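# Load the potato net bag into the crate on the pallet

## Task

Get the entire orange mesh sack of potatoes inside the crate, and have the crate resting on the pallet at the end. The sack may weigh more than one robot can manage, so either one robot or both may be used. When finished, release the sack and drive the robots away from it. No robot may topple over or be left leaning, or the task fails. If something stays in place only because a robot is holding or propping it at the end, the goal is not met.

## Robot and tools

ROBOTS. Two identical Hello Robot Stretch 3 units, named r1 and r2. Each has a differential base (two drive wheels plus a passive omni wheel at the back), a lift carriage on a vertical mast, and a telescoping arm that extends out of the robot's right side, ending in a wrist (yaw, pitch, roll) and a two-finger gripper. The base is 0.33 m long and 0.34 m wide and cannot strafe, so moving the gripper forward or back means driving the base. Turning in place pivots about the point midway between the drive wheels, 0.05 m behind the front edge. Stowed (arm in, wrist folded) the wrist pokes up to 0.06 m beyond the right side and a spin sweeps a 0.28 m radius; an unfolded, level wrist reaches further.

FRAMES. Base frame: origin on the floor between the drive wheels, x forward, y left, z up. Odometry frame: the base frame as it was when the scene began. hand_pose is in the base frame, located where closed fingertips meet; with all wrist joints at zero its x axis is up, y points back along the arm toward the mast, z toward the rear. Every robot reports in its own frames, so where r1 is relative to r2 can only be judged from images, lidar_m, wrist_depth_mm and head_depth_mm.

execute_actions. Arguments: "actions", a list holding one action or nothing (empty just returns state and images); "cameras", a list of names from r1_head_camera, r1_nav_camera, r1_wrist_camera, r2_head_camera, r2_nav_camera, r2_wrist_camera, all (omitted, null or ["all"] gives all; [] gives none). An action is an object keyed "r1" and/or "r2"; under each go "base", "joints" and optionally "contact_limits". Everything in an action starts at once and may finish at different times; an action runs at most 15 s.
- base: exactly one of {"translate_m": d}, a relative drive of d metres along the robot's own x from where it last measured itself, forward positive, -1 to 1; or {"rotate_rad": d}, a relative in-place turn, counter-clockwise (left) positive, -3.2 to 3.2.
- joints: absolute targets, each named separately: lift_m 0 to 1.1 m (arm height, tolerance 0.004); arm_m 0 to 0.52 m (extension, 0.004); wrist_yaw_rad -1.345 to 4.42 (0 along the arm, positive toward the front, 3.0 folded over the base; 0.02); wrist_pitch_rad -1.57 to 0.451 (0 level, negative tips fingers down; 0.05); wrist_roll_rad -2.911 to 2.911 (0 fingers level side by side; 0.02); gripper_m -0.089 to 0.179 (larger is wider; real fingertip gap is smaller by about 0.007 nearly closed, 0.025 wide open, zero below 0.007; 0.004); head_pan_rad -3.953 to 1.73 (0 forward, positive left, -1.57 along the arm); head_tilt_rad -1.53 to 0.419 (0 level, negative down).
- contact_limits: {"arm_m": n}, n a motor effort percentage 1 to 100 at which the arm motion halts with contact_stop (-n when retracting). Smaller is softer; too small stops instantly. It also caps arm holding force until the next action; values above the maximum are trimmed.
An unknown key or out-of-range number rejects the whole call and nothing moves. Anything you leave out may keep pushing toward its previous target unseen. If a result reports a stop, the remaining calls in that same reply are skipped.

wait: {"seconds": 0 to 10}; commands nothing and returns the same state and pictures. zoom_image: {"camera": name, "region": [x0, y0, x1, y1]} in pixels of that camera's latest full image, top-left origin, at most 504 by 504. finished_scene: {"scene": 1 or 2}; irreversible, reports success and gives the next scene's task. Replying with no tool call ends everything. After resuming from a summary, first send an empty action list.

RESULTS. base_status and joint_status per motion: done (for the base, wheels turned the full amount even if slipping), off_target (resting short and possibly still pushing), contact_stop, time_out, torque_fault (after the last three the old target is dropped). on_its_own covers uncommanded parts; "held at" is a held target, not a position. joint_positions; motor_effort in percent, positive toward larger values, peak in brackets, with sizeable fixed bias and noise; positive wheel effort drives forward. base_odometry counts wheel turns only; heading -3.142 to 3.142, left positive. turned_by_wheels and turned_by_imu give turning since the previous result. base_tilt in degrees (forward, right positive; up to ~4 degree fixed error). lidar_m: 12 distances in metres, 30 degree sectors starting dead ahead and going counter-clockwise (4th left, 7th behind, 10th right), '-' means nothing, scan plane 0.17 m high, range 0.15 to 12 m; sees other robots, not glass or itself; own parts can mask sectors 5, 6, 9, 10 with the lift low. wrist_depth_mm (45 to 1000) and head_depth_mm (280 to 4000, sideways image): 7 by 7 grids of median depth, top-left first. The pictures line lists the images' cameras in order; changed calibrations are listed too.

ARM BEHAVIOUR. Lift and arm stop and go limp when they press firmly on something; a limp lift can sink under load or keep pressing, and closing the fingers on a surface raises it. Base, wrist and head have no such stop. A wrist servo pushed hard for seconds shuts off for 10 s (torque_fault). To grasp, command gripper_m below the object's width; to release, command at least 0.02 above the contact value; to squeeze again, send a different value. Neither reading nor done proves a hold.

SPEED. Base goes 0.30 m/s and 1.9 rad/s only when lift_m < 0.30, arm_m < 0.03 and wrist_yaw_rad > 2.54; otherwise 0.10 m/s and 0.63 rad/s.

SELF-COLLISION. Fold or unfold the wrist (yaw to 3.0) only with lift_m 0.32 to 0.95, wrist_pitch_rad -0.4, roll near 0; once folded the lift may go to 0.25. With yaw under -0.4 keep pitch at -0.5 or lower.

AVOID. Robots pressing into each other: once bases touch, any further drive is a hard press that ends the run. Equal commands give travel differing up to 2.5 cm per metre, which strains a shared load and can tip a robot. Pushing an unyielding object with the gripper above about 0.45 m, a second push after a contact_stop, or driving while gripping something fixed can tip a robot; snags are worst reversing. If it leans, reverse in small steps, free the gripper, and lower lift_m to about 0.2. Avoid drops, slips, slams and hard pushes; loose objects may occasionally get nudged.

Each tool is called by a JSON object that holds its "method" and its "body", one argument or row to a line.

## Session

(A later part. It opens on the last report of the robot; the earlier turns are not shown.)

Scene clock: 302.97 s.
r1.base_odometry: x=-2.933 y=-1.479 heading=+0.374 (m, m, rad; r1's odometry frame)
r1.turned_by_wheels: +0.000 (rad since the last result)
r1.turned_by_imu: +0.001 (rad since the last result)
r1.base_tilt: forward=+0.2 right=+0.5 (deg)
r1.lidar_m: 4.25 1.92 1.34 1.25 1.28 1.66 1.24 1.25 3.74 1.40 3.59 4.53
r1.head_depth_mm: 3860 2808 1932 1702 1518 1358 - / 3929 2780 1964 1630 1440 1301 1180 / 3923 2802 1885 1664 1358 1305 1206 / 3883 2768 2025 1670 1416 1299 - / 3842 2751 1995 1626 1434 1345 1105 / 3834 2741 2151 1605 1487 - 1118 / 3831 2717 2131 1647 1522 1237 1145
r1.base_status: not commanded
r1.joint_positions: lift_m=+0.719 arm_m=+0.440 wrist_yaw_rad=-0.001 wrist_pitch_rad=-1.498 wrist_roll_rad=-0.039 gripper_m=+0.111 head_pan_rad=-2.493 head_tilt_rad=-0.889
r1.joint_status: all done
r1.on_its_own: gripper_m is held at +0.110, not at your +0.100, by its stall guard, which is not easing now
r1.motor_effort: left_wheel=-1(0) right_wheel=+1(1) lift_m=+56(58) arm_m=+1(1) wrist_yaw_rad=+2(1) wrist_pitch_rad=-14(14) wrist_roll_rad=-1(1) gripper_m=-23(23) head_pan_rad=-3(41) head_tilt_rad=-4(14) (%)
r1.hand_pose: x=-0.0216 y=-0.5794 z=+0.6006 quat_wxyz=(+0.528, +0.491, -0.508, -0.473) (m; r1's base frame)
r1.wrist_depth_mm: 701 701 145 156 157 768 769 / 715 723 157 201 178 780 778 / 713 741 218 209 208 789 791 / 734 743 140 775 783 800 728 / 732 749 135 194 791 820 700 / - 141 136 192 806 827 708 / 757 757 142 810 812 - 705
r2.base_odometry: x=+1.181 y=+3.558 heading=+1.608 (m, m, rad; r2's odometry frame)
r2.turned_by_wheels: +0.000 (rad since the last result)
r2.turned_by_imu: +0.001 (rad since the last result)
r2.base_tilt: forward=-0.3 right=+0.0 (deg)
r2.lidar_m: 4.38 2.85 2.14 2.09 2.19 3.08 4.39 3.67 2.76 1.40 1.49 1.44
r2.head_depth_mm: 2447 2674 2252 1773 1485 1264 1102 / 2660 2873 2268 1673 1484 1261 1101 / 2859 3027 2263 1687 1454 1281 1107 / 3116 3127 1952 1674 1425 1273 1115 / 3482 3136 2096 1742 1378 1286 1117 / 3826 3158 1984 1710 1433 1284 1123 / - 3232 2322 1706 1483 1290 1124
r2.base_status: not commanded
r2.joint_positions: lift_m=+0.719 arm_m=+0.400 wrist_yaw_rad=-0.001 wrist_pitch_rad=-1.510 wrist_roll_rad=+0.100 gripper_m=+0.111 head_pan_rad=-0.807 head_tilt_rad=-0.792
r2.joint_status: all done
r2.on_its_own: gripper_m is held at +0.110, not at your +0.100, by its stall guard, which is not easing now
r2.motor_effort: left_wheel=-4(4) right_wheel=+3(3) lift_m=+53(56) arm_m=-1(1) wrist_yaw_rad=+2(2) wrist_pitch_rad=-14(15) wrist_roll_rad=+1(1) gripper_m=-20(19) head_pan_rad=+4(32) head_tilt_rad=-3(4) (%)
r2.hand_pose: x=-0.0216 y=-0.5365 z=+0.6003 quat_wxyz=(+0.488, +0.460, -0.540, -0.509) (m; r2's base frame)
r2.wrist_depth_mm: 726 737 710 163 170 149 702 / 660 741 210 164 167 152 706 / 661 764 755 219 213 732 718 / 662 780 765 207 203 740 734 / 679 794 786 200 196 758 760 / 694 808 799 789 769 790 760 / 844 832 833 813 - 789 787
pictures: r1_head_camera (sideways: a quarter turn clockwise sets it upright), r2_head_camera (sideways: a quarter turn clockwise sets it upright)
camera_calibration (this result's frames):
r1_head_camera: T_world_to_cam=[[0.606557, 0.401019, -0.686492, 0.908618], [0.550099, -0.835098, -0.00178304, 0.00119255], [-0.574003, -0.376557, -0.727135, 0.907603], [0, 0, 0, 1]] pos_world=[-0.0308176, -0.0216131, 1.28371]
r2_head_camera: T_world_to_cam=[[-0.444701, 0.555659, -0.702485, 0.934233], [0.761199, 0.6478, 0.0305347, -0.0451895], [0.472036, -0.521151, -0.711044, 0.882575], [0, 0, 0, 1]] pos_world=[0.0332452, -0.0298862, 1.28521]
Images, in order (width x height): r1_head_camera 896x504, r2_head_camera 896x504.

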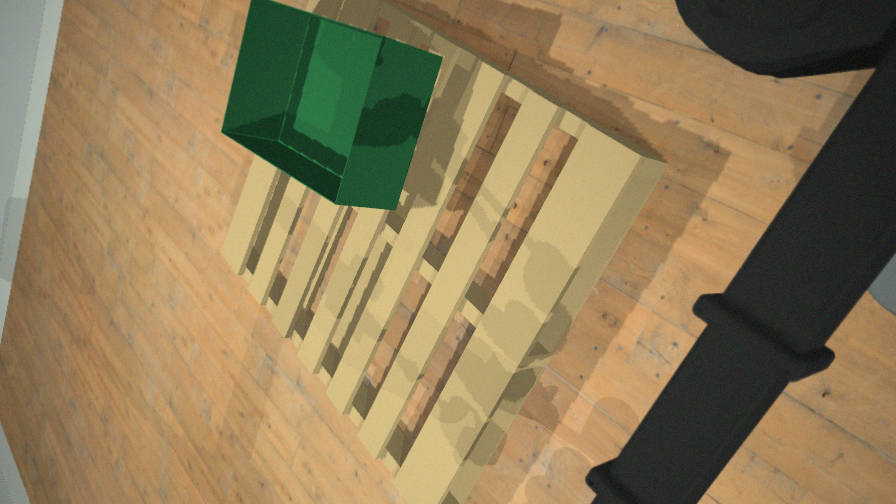

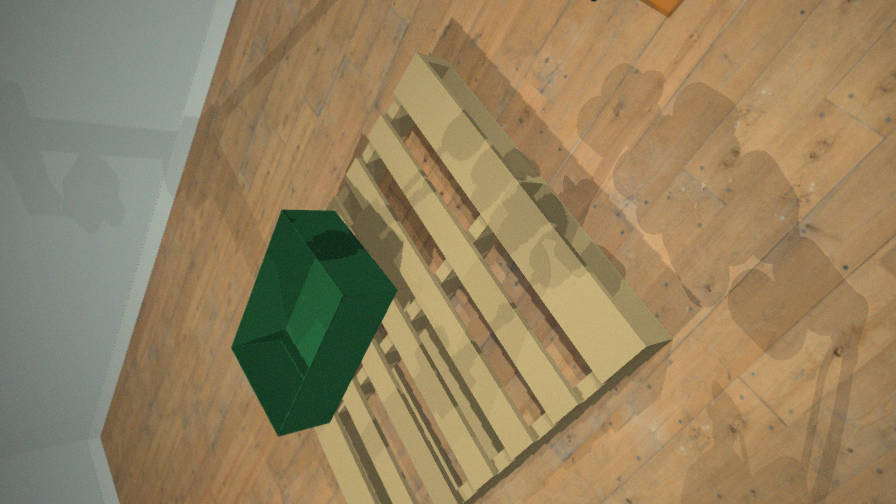

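{"method": "execute_actions", "body": {
  "actions": [
    {"r2":{"base":{"rotate_rad":-0.05}},"r1":{"base":{"rotate_rad":-0.05}}}
  ],
  "cameras": []
}}

{"method": "execute_actions", "body": {
  "actions": [
    {"r2":{"base":{"translate_m":0.055}},"r1":{"base":{"translate_m":0.055}}}
  ],
  "cameras": []
}}

{"method": "execute_actions", "body": {
  "actions": [
    {"r2":{"base":{"rotate_rad":-0.05}},"r1":{"base":{"rotate_rad":-0.05}}}
  ],
  "cameras": []
}}

{"method": "execute_actions", "body": {
  "actions": [
    {"r2":{"base":{"translate_m":0.5}},"r1":{"base":{"translate_m":-0.46}}}
  ],
  "cameras": ["r1_head_camera","r2_head_camera"]
}}

Scene clock: 322.20 s.
r1.base_odometry: x=-2.933 y=-1.479 heading=+0.325 (m, m, rad; r1's odometry frame)
r1.turned_by_wheels: -0.049 (rad since the last result)
r1.turned_by_imu: -0.049 (rad since the last result)
r1.base_tilt: forward=+0.2 right=+0.4 (deg)
r1.lidar_m: 4.27 2.04 1.37 1.26 1.27 1.59 1.23 1.24 3.81 1.40 3.56 4.45
r1.head_depth_mm: 3902 2857 2005 1752 1510 1358 - / 3916 2780 1964 1613 1470 1310 1176 / 3968 2799 1904 1655 1383 1294 1209 / 3912 2782 2001 1692 1405 1299 - / 3860 2778 2009 1634 1436 1346 1106 / 3770 2745 2030 1671 1464 - 1125 / 3745 2719 2162 1619 1514 1244 1137
r1.base_status: done
r1.joint_positions: lift_m=+0.719 arm_m=+0.440 wrist_yaw_rad=+0.016 wrist_pitch_rad=-1.496 wrist_roll_rad=-0.074 gripper_m=+0.111 head_pan_rad=-2.493 head_tilt_rad=-0.889
r1.joint_status: not commanded
r1.on_its_own: gripper_m is held at +0.110, not at your +0.100, by its stall guard, which is not easing now; wrist_yaw_rad is at rest, and its effort (-17) is outside its rest range (-12 to +12)
r1.motor_effort: left_wheel=+12(14) right_wheel=-15(15) lift_m=+57(56) arm_m=+1(1) wrist_yaw_rad=-17(17) wrist_pitch_rad=-15(15) wrist_roll_rad=+16(16) gripper_m=-24(24) head_pan_rad=-3(3) head_tilt_rad=-4(3) (%)
r1.hand_pose: x=-0.0217 y=-0.5801 z=+0.6006 quat_wxyz=(+0.541, +0.502, -0.495, -0.459) (m; r1's base frame)
r1.wrist_depth_mm: 706 143 156 156 167 782 763 / 706 148 159 201 209 789 786 / 719 728 208 213 214 795 788 / 725 737 141 779 778 800 697 / 731 146 136 194 807 814 693 / - 140 136 193 795 811 694 / 761 759 144 801 803 - 713
r2.base_odometry: x=+1.181 y=+3.558 heading=+1.559 (m, m, rad; r2's odometry frame)
r2.turned_by_wheels: -0.049 (rad since the last result)
r2.turned_by_imu: -0.049 (rad since the last result)
r2.base_tilt: forward=-0.3 right=+0.0 (deg)
r2.lidar_m: 4.39 2.99 2.16 2.08 2.15 2.94 4.39 3.88 2.80 1.40 1.57 1.43
r2.head_depth_mm: 2360 2667 2251 1780 1476 1263 1100 / 2568 2780 2255 1730 1493 1260 1107 / 2763 2960 2274 1668 1501 1271 1104 / 2971 3125 1955 1688 1418 1281 1116 / 3278 3130 2011 1705 1410 1278 1110 / 3580 3187 1940 1710 1405 1285 1117 / - 3211 2066 1711 1479 1284 1120
r2.base_status: done
r2.joint_positions: lift_m=+0.719 arm_m=+0.400 wrist_yaw_rad=+0.009 wrist_pitch_rad=-1.503 wrist_roll_rad=+0.076 gripper_m=+0.111 head_pan_rad=-0.807 head_tilt_rad=-0.792
r2.joint_status: not commanded
r2.on_its_own: gripper_m is held at +0.110, not at your +0.100, by its stall guard, which is not easing now
r2.motor_effort: left_wheel=+11(11) right_wheel=-10(11) lift_m=+53(53) arm_m=-1(1) wrist_yaw_rad=-11(11) wrist_pitch_rad=-17(18) wrist_roll_rad=+9(10) gripper_m=-21(22) head_pan_rad=+3(3) head_tilt_rad=-4(4) (%)
r2.hand_pose: x=-0.0217 y=-0.5384 z=+0.6002 quat_wxyz=(+0.499, +0.467, -0.533, -0.499) (m; r2's base frame)
r2.wrist_depth_mm: 731 724 165 212 154 709 702 / 725 759 164 206 163 712 704 / 744 756 213 213 730 727 725 / 714 769 770 208 211 733 737 / 681 794 778 199 197 758 754 / 692 802 794 786 773 773 766 / 831 822 811 809 - 802 775
pictures: none
No camera images: the call's "cameras" was empty. Leave "cameras" out to get every camera's image.

Scene clock: 324.00 s.
r1.base_odometry: x=-2.881 y=-1.462 heading=+0.324 (m, m, rad; r1's odometry frame)
r1.turned_by_wheels: +0.000 (rad since the last result)
r1.turned_by_imu: -0.001 (rad since the last result)
r1.base_tilt: forward=+0.1 right=+0.3 (deg)
r1.lidar_m: 4.21 2.06 1.37 1.26 1.28 1.60 1.29 1.29 3.81 1.41 3.55 4.42
r1.head_depth_mm: 3904 2833 2006 1737 1514 1363 - / 3963 2818 1958 1653 1475 1303 1169 / 3915 2801 1765 1641 1396 1305 1210 / 3869 2800 2029 1669 1429 1297 - / 3898 2764 2016 1638 1456 1343 1108 / 3834 2728 1999 1609 1485 - 1121 / 3727 2712 2140 1641 1525 1247 1137
r1.base_status: done
r1.joint_positions: lift_m=+0.719 arm_m=+0.440 wrist_yaw_rad=-0.008 wrist_pitch_rad=-1.486 wrist_roll_rad=-0.022 gripper_m=+0.111 head_pan_rad=-2.493 head_tilt_rad=-0.889
r1.joint_status: not commanded
r1.on_its_own: gripper_m is held at +0.110, not at your +0.100, by its stall guard, which is not easing now
r1.motor_effort: left_wheel=-6(18) right_wheel=+10(11) lift_m=+56(56) arm_m=+0(1) wrist_yaw_rad=+8(16) wrist_pitch_rad=-17(18) wrist_roll_rad=-9(16) gripper_m=-25(25) head_pan_rad=-3(3) head_tilt_rad=-4(5) (%)
r1.hand_pose: x=-0.0216 y=-0.5826 z=+0.6005 quat_wxyz=(+0.525, +0.482, -0.517, -0.475) (m; r1's base frame)
r1.wrist_depth_mm: 708 716 145 160 157 774 786 / 716 721 159 204 168 781 792 / 721 724 737 211 209 785 786 / 728 742 141 764 792 794 800 / 729 740 136 197 782 808 804 / - 730 135 192 798 818 700 / 751 757 145 788 804 - 707
r2.base_odometry: x=+1.182 y=+3.613 heading=+1.558 (m, m, rad; r2's odometry frame)
r2.turned_by_wheels: +0.000 (rad since the last result)
r2.turned_by_imu: -0.001 (rad since the last result)
r2.base_tilt: forward=-0.3 right=+0.0 (deg)
r2.lidar_m: 4.32 2.99 2.17 2.08 2.15 2.93 4.43 3.90 2.81 1.41 1.49 1.39
r2.head_depth_mm: 2364 2629 2262 1784 1483 1263 1098 / 2562 2766 2278 1672 1489 1258 1106 / 2741 2946 2270 1695 1459 1278 1105 / 3014 3102 1916 1695 1408 1279 1116 / 3271 3119 2006 1722 1395 1256 1119 / 3679 3195 1971 1709 1439 1288 1118 / - 3184 2257 1701 1483 1287 1120
r2.base_status: done
r2.joint_positions: lift_m=+0.719 arm_m=+0.400 wrist_yaw_rad=-0.012 wrist_pitch_rad=-1.499 wrist_roll_rad=+0.133 gripper_m=+0.111 head_pan_rad=-0.807 head_tilt_rad=-0.792
r2.joint_status: not commanded
r2.on_its_own: gripper_m is held at +0.110, not at your +0.100, by its stall guard, which is not easing now; wrist_yaw_rad is at rest, and its effort (+13) is outside its rest range (-12 to +12)
r2.motor_effort: left_wheel=-11(19) right_wheel=+10(10) lift_m=+53(53) arm_m=-2(1) wrist_yaw_rad=+13(14) wrist_pitch_rad=-18(18) wrist_roll_rad=-11(12) gripper_m=-21(21) head_pan_rad=+4(3) head_tilt_rad=-4(4) (%)
r2.hand_pose: x=-0.0216 y=-0.5395 z=+0.6002 quat_wxyz=(+0.479, +0.445, -0.553, -0.516) (m; r2's base frame)
r2.wrist_depth_mm: 721 739 726 157 207 149 698 / 650 738 721 163 204 149 703 / 654 768 747 743 214 733 715 / 653 769 759 206 201 737 740 / 672 780 777 199 195 757 753 / 684 786 803 786 765 774 761 / 832 822 807 803 - 772 775
pictures: none
No camera images: the call's "cameras" was empty. Leave "cameras" out to get every camera's image.

Scene clock: 325.00 s.
r1.base_odometry: x=-2.881 y=-1.462 heading=+0.274 (m, m, rad; r1's odometry frame)
r1.turned_by_wheels: -0.050 (rad since the last result)
r1.turned_by_imu: -0.050 (rad since the last result)
r1.base_tilt: forward=+0.1 right=+0.4 (deg)
r1.lidar_m: 4.21 2.23 1.40 1.26 1.27 1.54 1.29 1.29 3.90 1.41 3.53 4.28
r1.head_depth_mm: 3914 2835 2104 1787 1507 1354 - / 3935 2828 1964 1689 1506 1308 1172 / 3923 2783 1958 1684 1408 1299 1213 / 3902 2770 1911 1659 1419 1293 - / 3819 2766 2016 1633 1445 1344 1110 / 3812 2741 2009 1631 1478 - 1125 / 3773 2713 2134 1621 1516 1241 1139
r1.base_status: done
r1.joint_positions: lift_m=+0.719 arm_m=+0.440 wrist_yaw_rad=+0.000 wrist_pitch_rad=-1.487 wrist_roll_rad=-0.042 gripper_m=+0.111 head_pan_rad=-2.493 head_tilt_rad=-0.889
r1.joint_status: not commanded
r1.on_its_own: gripper_m is held at +0.110, not at your +0.100, by its stall guard, which is not easing now
r1.motor_effort: left_wheel=+4(6) right_wheel=-5(7) lift_m=+56(56) arm_m=+1(1) wrist_yaw_rad=+0(7) wrist_pitch_rad=-17(18) wrist_roll_rad=+1(9) gripper_m=-23(25) head_pan_rad=-3(3) head_tilt_rad=-4(4) (%)
r1.hand_pose: x=-0.0216 y=-0.5824 z=+0.6005 quat_wxyz=(+0.531, +0.489, -0.509, -0.469) (m; r1's base frame)
r1.wrist_depth_mm: 701 154 152 155 163 785 780 / 706 158 156 201 208 778 778 / 725 733 208 209 212 798 795 / 727 720 140 760 775 800 692 / 725 749 136 195 800 814 704 / - 140 136 192 790 820 694 / 731 766 145 793 812 - 707
r2.base_odometry: x=+1.182 y=+3.613 heading=+1.508 (m, m, rad; r2's odometry frame)
r2.turned_by_wheels: -0.050 (rad since the last result)
r2.turned_by_imu: -0.050 (rad since the last result)
r2.base_tilt: forward=-0.4 right=+0.0 (deg)
r2.lidar_m: 4.32 3.17 2.21 2.08 2.13 2.79 4.45 4.08 2.84 1.41 1.58 1.39
r2.head_depth_mm: 2318 2598 2238 1778 1487 1265 1103 / 2481 2764 2277 1712 1486 1264 1110 / 2680 2961 2277 1670 1499 1273 1108 / 2852 3092 2035 1705 1424 1276 1112 / 3103 3173 2006 1693 1366 1253 1112 / 3409 3180 2063 1705 1409 1262 1119 / 3739 3205 1955 1776 1447 1285 1110
r2.base_status: done
r2.joint_positions: lift_m=+0.719 arm_m=+0.400 wrist_yaw_rad=-0.001 wrist_pitch_rad=-1.499 wrist_roll_rad=+0.102 gripper_m=+0.111 head_pan_rad=-0.807 head_tilt_rad=-0.792
r2.joint_status: not commanded
r2.on_its_own: gripper_m is held at +0.110, not at your +0.100, by its stall guard, which is not easing now
r2.motor_effort: left_wheel=+1(5) right_wheel=-1(5) lift_m=+53(53) arm_m=-1(2) wrist_yaw_rad=+2(13) wrist_pitch_rad=-18(19) wrist_roll_rad=+0(11) gripper_m=-20(21) head_pan_rad=+3(3) head_tilt_rad=-3(3) (%)
r2.hand_pose: x=-0.0216 y=-0.5394 z=+0.6002 quat_wxyz=(+0.490, +0.456, -0.543, -0.506) (m; r2's base frame)
r2.wrist_depth_mm: 717 738 176 208 158 690 689 / 744 752 210 176 164 703 706 / 661 754 224 215 731 729 721 / 670 774 761 208 207 750 733 / 670 778 780 200 197 760 746 / 693 798 788 785 778 773 759 / 788 828 816 807 - 776 787
pictures: none
No camera images: the call's "cameras" was empty. Leave "cameras" out to get every camera's image.

Scene clock: 331.00 s.
r1.base_odometry: x=-3.323 y=-1.587 heading=+0.274 (m, m, rad; r1's odometry frame)
r1.turned_by_wheels: +0.000 (rad since the last result)
r1.turned_by_imu: +0.003 (rad since the last result)
r1.base_tilt: forward=+0.1 right=+0.3 (deg)
r1.lidar_m: 4.66 2.05 1.31 1.18 1.18 1.44 2.80 0.85 0.98 1.47 3.62 4.37
r1.head_depth_mm: 3508 2825 2179 1789 1513 1359 - / 3682 2793 2165 1709 1506 1309 1174 / 3737 2794 1805 1592 1425 1301 1205 / 3844 2793 1819 1594 1404 1238 - / 3833 2773 2001 1452 1408 1240 1104 / 3765 2754 2017 1628 1405 - 1121 / 3773 2710 2129 1652 1395 1179 1137
r1.base_status: done
r1.joint_positions: lift_m=+0.719 arm_m=+0.440 wrist_yaw_rad=-0.005 wrist_pitch_rad=-1.416 wrist_roll_rad=-0.032 gripper_m=+0.111 head_pan_rad=-2.493 head_tilt_rad=-0.889
r1.joint_status: not commanded
r1.on_its_own: gripper_m is held at +0.110, not at your +0.100, by its stall guard, which is not easing now; wrist_pitch_rad is at rest, and its effort (-37) is outside its rest range (-20 to +32)
r1.motor_effort: left_wheel=+0(10) right_wheel=+2(11) lift_m=+56(56) arm_m=-5(4) wrist_yaw_rad=+4(5) wrist_pitch_rad=-37(37) wrist_roll_rad=-5(5) gripper_m=-24(24) head_pan_rad=-3(3) head_tilt_rad=-4(3) (%)
r1.hand_pose: x=-0.0217 y=-0.6010 z=+0.6010 quat_wxyz=(+0.544, +0.466, -0.529, -0.454) (m; r1's base frame)
r1.wrist_depth_mm: 728 736 145 163 161 690 694 / 720 730 163 201 204 810 704 / 717 730 212 210 206 792 722 / 734 734 136 203 666 672 697 / 720 730 133 193 653 674 695 / - 719 135 193 655 821 683 / 725 736 751 764 662 - 686
r2.base_odometry: x=+1.213 y=+4.112 heading=+1.508 (m, m, rad; r2's odometry frame)
r2.turned_by_wheels: +0.000 (rad since the last result)
r2.turned_by_imu: -0.002 (rad since the last result)
r2.base_tilt: forward=-0.4 right=+0.0 (deg)
r2.lidar_m: 3.82 3.22 2.24 2.11 2.16 2.83 4.95 4.09 2.82 1.47 1.05 1.19
r2.head_depth_mm: 2293 2604 2260 1687 1376 1208 1101 / 2451 2722 2267 1672 1387 1147 1067 / 2610 2857 2275 1584 1421 1219 1038 / 2817 3018 1906 1562 1433 1187 1083 / 3069 3173 1923 1641 1423 1211 1113 / 3342 3147 2314 1698 1419 1279 1115 / 3706 3205 2327 1701 1449 1284 1119
r2.base_status: done
r2.joint_positions: lift_m=+0.719 arm_m=+0.400 wrist_yaw_rad=-0.001 wrist_pitch_rad=-1.435 wrist_roll_rad=+0.104 gripper_m=+0.111 head_pan_rad=-0.807 head_tilt_rad=-0.792
r2.joint_status: not commanded
r2.on_its_own: gripper_m is held at +0.110, not at your +0.100, by its stall guard, which is not easing now; wrist_pitch_rad is at rest, and its effort (-37) is outside its rest range (-20 to +32)
r2.motor_effort: left_wheel=-6(8) right_wheel=+5(6) lift_m=+53(53) arm_m=-5(5) wrist_yaw_rad=+2(2) wrist_pitch_rad=-37(37) wrist_roll_rad=-1(3) gripper_m=-21(20) head_pan_rad=+3(3) head_tilt_rad=-3(3) (%)
r2.hand_pose: x=-0.0217 y=-0.5561 z=+0.6003 quat_wxyz=(+0.504, +0.440, -0.560, -0.489) (m; r2's base frame)
r2.wrist_depth_mm: 651 656 217 160 167 145 711 / 659 751 206 169 172 158 719 / 673 653 649 215 218 739 718 / 663 657 644 200 197 735 723 / 675 669 654 199 197 746 740 / 682 659 728 652 752 753 740 / 676 739 793 776 766 744 744
pictures: r1_head_camera (sideways: a quarter turn clockwise sets it upright), r2_head_camera (sideways: a quarter turn clockwise sets it upright)
camera_calibration (this result's frames):
r1_head_camera: T_world_to_cam=[[0.606783, 0.400993, -0.686308, 0.908376], [0.549918, -0.835216, -0.00179983, 0.00121551], [-0.573938, -0.376321, -0.727309, 0.907829], [0, 0, 0, 1]] pos_world=[-0.0308186, -0.0216023, 1.2837]
r2_head_camera: T_world_to_cam=[[-0.444758, 0.555613, -0.702485, 0.934234], [0.761132, 0.647878, 0.0305347, -0.0451891], [0.47209, -0.521103, -0.711044, 0.882574], [0, 0, 0, 1]] pos_world=[0.0332483, -0.0298834, 1.28521]
Images, in order (width x height): r1_head_camera 896x504, r2_head_camera 896x504.

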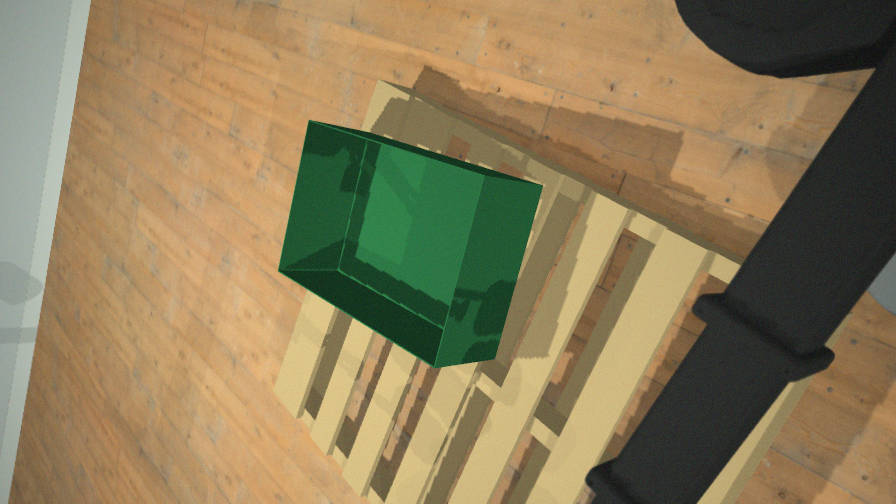

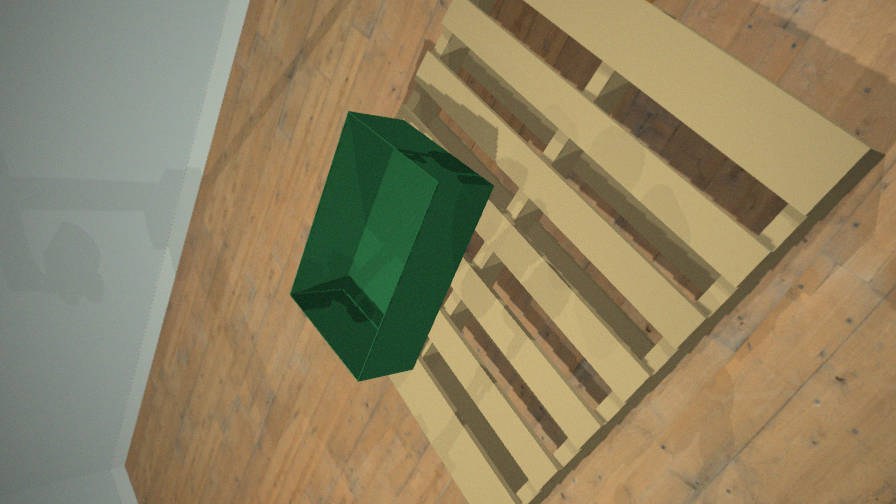

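{"method": "execute_actions", "body": {
  "actions": [
    {"r2":{"base":{"translate_m":0.13},"joints":{"arm_m":0.42}},"r1":{"base":{"translate_m":-0.13},"joints":{"arm_m":0.46}}}
  ],
  "cameras": []
}}

{"method": "execute_actions", "body": {
  "actions": [
    {"r2":{"joints":{"lift_m":0.4,"head_pan_rad":-1.57}},"r1":{"joints":{"lift_m":0.4,"head_pan_rad":-1.57}}}
  ],
  "cameras": ["r1_head_camera","r2_head_camera"]
}}

Scene clock: 364.77 s.
r1.base_odometry: x=-3.449 y=-1.622 heading=+0.274 (m, m, rad; r1's odometry frame)
r1.turned_by_wheels: +0.000 (rad since the last result)
r1.turned_by_imu: +0.001 (rad since the last result)
r1.base_tilt: forward=+0.2 right=+0.5 (deg)
r1.lidar_m: 4.79 2.00 1.29 1.16 1.16 1.41 2.75 0.73 0.83 1.48 3.62 4.43
r1.head_depth_mm: 3506 2787 2173 1798 1503 1357 - / 3535 2808 2180 1709 1511 1301 1177 / 3688 2797 2175 1606 1442 1302 1208 / 3761 2750 1761 1589 1312 1243 - / 3856 2735 1929 1546 1315 1314 1058 / 3812 2744 1980 1502 1378 - 1017 / 3789 2729 2126 1639 1405 1119 1062
r1.base_status: done
r1.joint_positions: lift_m=+0.719 arm_m=+0.460 wrist_yaw_rad=-0.004 wrist_pitch_rad=-1.450 wrist_roll_rad=-0.033 gripper_m=+0.111 head_pan_rad=-2.493 head_tilt_rad=-0.889
r1.joint_status: all done
r1.on_its_own: gripper_m is held at +0.110, not at your +0.100, by its stall guard, which is not easing now; wrist_pitch_rad is at rest, and its effort (-27) is outside its rest range (-20 to +32)
r1.motor_effort: left_wheel=+0(4) right_wheel=+2(6) lift_m=+57(56) arm_m=-2(7) wrist_yaw_rad=+4(4) wrist_pitch_rad=-27(37) wrist_roll_rad=-4(5) gripper_m=-24(25) head_pan_rad=-3(3) head_tilt_rad=-4(3) (%)
r1.hand_pose: x=-0.0217 y=-0.6120 z=+0.6006 quat_wxyz=(+0.537, +0.476, -0.521, -0.463) (m; r1's base frame)
r1.wrist_depth_mm: 711 733 145 159 159 679 698 / 719 730 161 202 205 669 695 / 724 733 739 210 208 677 697 / 733 728 137 207 662 680 696 / 726 741 135 193 663 689 618 / - 141 135 193 674 673 621 / 731 747 767 657 674 - 630
r2.base_odometry: x=+1.221 y=+4.242 heading=+1.508 (m, m, rad; r2's odometry frame)
r2.turned_by_wheels: +0.000 (rad since the last result)
r2.turned_by_imu: +0.000 (rad since the last result)
r2.base_tilt: forward=-0.3 right=+0.1 (deg)
r2.lidar_m: 3.69 3.23 2.26 2.13 2.17 2.84 5.09 4.05 2.80 1.48 0.99 1.16
r2.head_depth_mm: 2304 2543 2252 1668 1379 1163 1032 / 2458 2711 2279 1634 1393 1199 1001 / 2614 2914 2317 1624 1423 1205 1050 / 2829 3016 1865 1543 1397 1190 1095 / 3039 3130 2323 1613 1433 1231 1122 / 3373 3211 2332 1711 1408 1292 1121 / 3612 3226 2331 1847 1452 1286 1121
r2.base_status: done
r2.joint_positions: lift_m=+0.719 arm_m=+0.420 wrist_yaw_rad=-0.001 wrist_pitch_rad=-1.466 wrist_roll_rad=+0.104 gripper_m=+0.111 head_pan_rad=-0.807 head_tilt_rad=-0.792
r2.joint_status: all done
r2.on_its_own: gripper_m is held at +0.110, not at your +0.100, by its stall guard, which is not easing now; wrist_pitch_rad is at rest, and its effort (-28) is outside its rest range (-20 to +32)
r2.motor_effort: left_wheel=-3(2) right_wheel=+2(11) lift_m=+53(53) arm_m=-3(6) wrist_yaw_rad=+1(2) wrist_pitch_rad=-28(37) wrist_roll_rad=-1(1) gripper_m=-19(21) head_pan_rad=+3(3) head_tilt_rad=-3(3) (%)
r2.hand_pose: x=-0.0216 y=-0.5681 z=+0.6001 quat_wxyz=(+0.497, +0.447, -0.552, -0.498) (m; r2's base frame)
r2.wrist_depth_mm: 603 633 613 162 168 147 705 / 630 660 207 167 166 156 711 / 659 656 640 220 225 730 717 / 657 669 649 201 197 746 737 / 675 669 657 198 195 753 730 / 676 679 668 651 775 753 741 / 695 803 812 791 768 771 769
pictures: none
No camera images: the call's "cameras" was empty. Leave "cameras" out to get every camera's image.

Scene clock: 368.50 s.
r1.base_odometry: x=-3.449 y=-1.622 heading=+0.274 (m, m, rad; r1's odometry frame)
r1.turned_by_wheels: +0.000 (rad since the last result)
r1.turned_by_imu: +0.000 (rad since the last result)
r1.base_tilt: forward=+0.2 right=+0.4 (deg)
r1.lidar_m: 4.80 2.00 1.28 1.16 1.16 1.42 2.75 0.73 0.83 1.48 3.64 4.41
r1.head_depth_mm: 3612 2809 2184 1675 1415 1244 1097 / 3540 2811 2191 1691 1413 1202 1096 / 3440 2795 2184 1690 1414 1269 1036 / 3366 2776 2160 1613 1186 1216 1108 / 3296 2547 1770 1717 1400 1290 1144 / 3247 2529 2134 1758 1486 1286 1135 / 3183 2734 2122 1749 1490 1290 1137
r1.base_status: not commanded
r1.joint_positions: lift_m=+0.400 arm_m=+0.460 wrist_yaw_rad=-0.004 wrist_pitch_rad=-1.449 wrist_roll_rad=-0.033 gripper_m=+0.111 head_pan_rad=-1.577 head_tilt_rad=-0.889
r1.joint_status: all done
r1.on_its_own: gripper_m is held at +0.110, not at your +0.100, by its stall guard, which is not easing now; wrist_pitch_rad is at rest, and its effort (-28) is outside its rest range (-20 to +32)
r1.motor_effort: left_wheel=+1(0) right_wheel=+2(2) lift_m=+39(49) arm_m=-2(2) wrist_yaw_rad=+4(4) wrist_pitch_rad=-28(28) wrist_roll_rad=-4(4) gripper_m=-24(23) head_pan_rad=+3(41) head_tilt_rad=-4(4) (%)
r1.hand_pose: x=-0.0217 y=-0.6123 z=+0.2813 quat_wxyz=(+0.537, +0.475, -0.521, -0.463) (m; r1's base frame)
r1.wrist_depth_mm: 409 416 144 160 159 454 332 / 412 420 161 202 204 462 334 / 414 423 426 210 208 347 337 / 414 425 137 207 322 457 338 / 413 426 134 193 327 463 339 / - 140 135 194 325 341 342 / 421 426 434 324 328 - 342
r2.base_odometry: x=+1.221 y=+4.242 heading=+1.508 (m, m, rad; r2's odometry frame)
r2.turned_by_wheels: +0.000 (rad since the last result)
r2.turned_by_imu: +0.001 (rad since the last result)
r2.base_tilt: forward=-0.4 right=+0.0 (deg)
r2.lidar_m: 3.70 3.24 2.25 2.12 2.17 2.84 5.09 4.05 2.81 1.48 0.99 1.16
r2.head_depth_mm: 2343 2676 2256 1782 1481 1260 1102 / 2315 2689 2263 1781 1482 1283 1123 / 2284 2609 2280 1745 1392 1243 1086 / 2231 1562 1863 1582 1325 1128 1048 / 2242 2569 2280 1695 1393 1234 1053 / 2191 2525 2327 1742 1407 1217 1055 / 2173 2499 2361 1572 1359 1218 1042
r2.base_status: not commanded
r2.joint_positions: lift_m=+0.400 arm_m=+0.420 wrist_yaw_rad=-0.001 wrist_pitch_rad=-1.465 wrist_roll_rad=+0.104 gripper_m=+0.111 head_pan_rad=-1.563 head_tilt_rad=-0.792
r2.joint_status: all done
r2.on_its_own: gripper_m is held at +0.110, not at your +0.100, by its stall guard, which is not easing now; wrist_pitch_rad is at rest, and its effort (-28) is outside its rest range (-20 to +32)
r2.motor_effort: left_wheel=-3(3) right_wheel=+2(3) lift_m=+21(47) arm_m=-3(3) wrist_yaw_rad=+1(2) wrist_pitch_rad=-28(28) wrist_roll_rad=-1(1) gripper_m=-20(19) head_pan_rad=-2(32) head_tilt_rad=-3(4) (%)
r2.hand_pose: x=-0.0216 y=-0.5683 z=+0.2817 quat_wxyz=(+0.497, +0.447, -0.552, -0.497) (m; r2's base frame)
r2.wrist_depth_mm: 322 328 310 161 168 147 414 / 343 323 208 168 166 156 415 / 454 325 439 221 225 425 420 / 460 334 448 202 198 436 426 / 467 334 453 199 196 441 434 / 472 340 461 330 444 449 435 / 357 342 466 336 453 452 444
pictures: r1_head_camera (sideways: a quarter turn clockwise sets it upright), r2_head_camera (sideways: a quarter turn clockwise sets it upright)
camera_calibration (this result's frames):
r1_head_camera: T_world_to_cam=[[0.0515338, 0.725488, -0.686303, 0.911756], [0.997363, -0.0725491, -0.00180033, -0.00151326], [-0.0510968, -0.6844, -0.727314, 0.904646], [0, 0, 0, 1]] pos_world=[0.000747479, -0.042438, 1.2837]
r2_head_camera: T_world_to_cam=[[0.0574368, 0.709378, -0.702485, 0.93117], [0.998253, -0.0505884, 0.0305347, -0.0466355], [-0.013877, -0.703011, -0.711044, 0.885539], [0, 0, 0, 1]] pos_world=[0.00535919, -0.0403671, 1.28521]
Images, in order (width x height): r1_head_camera 896x504, r2_head_camera 896x504.

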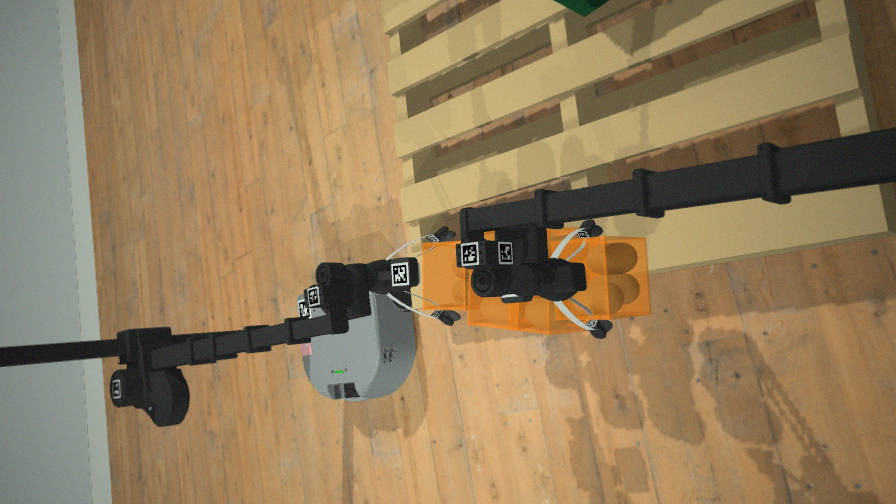

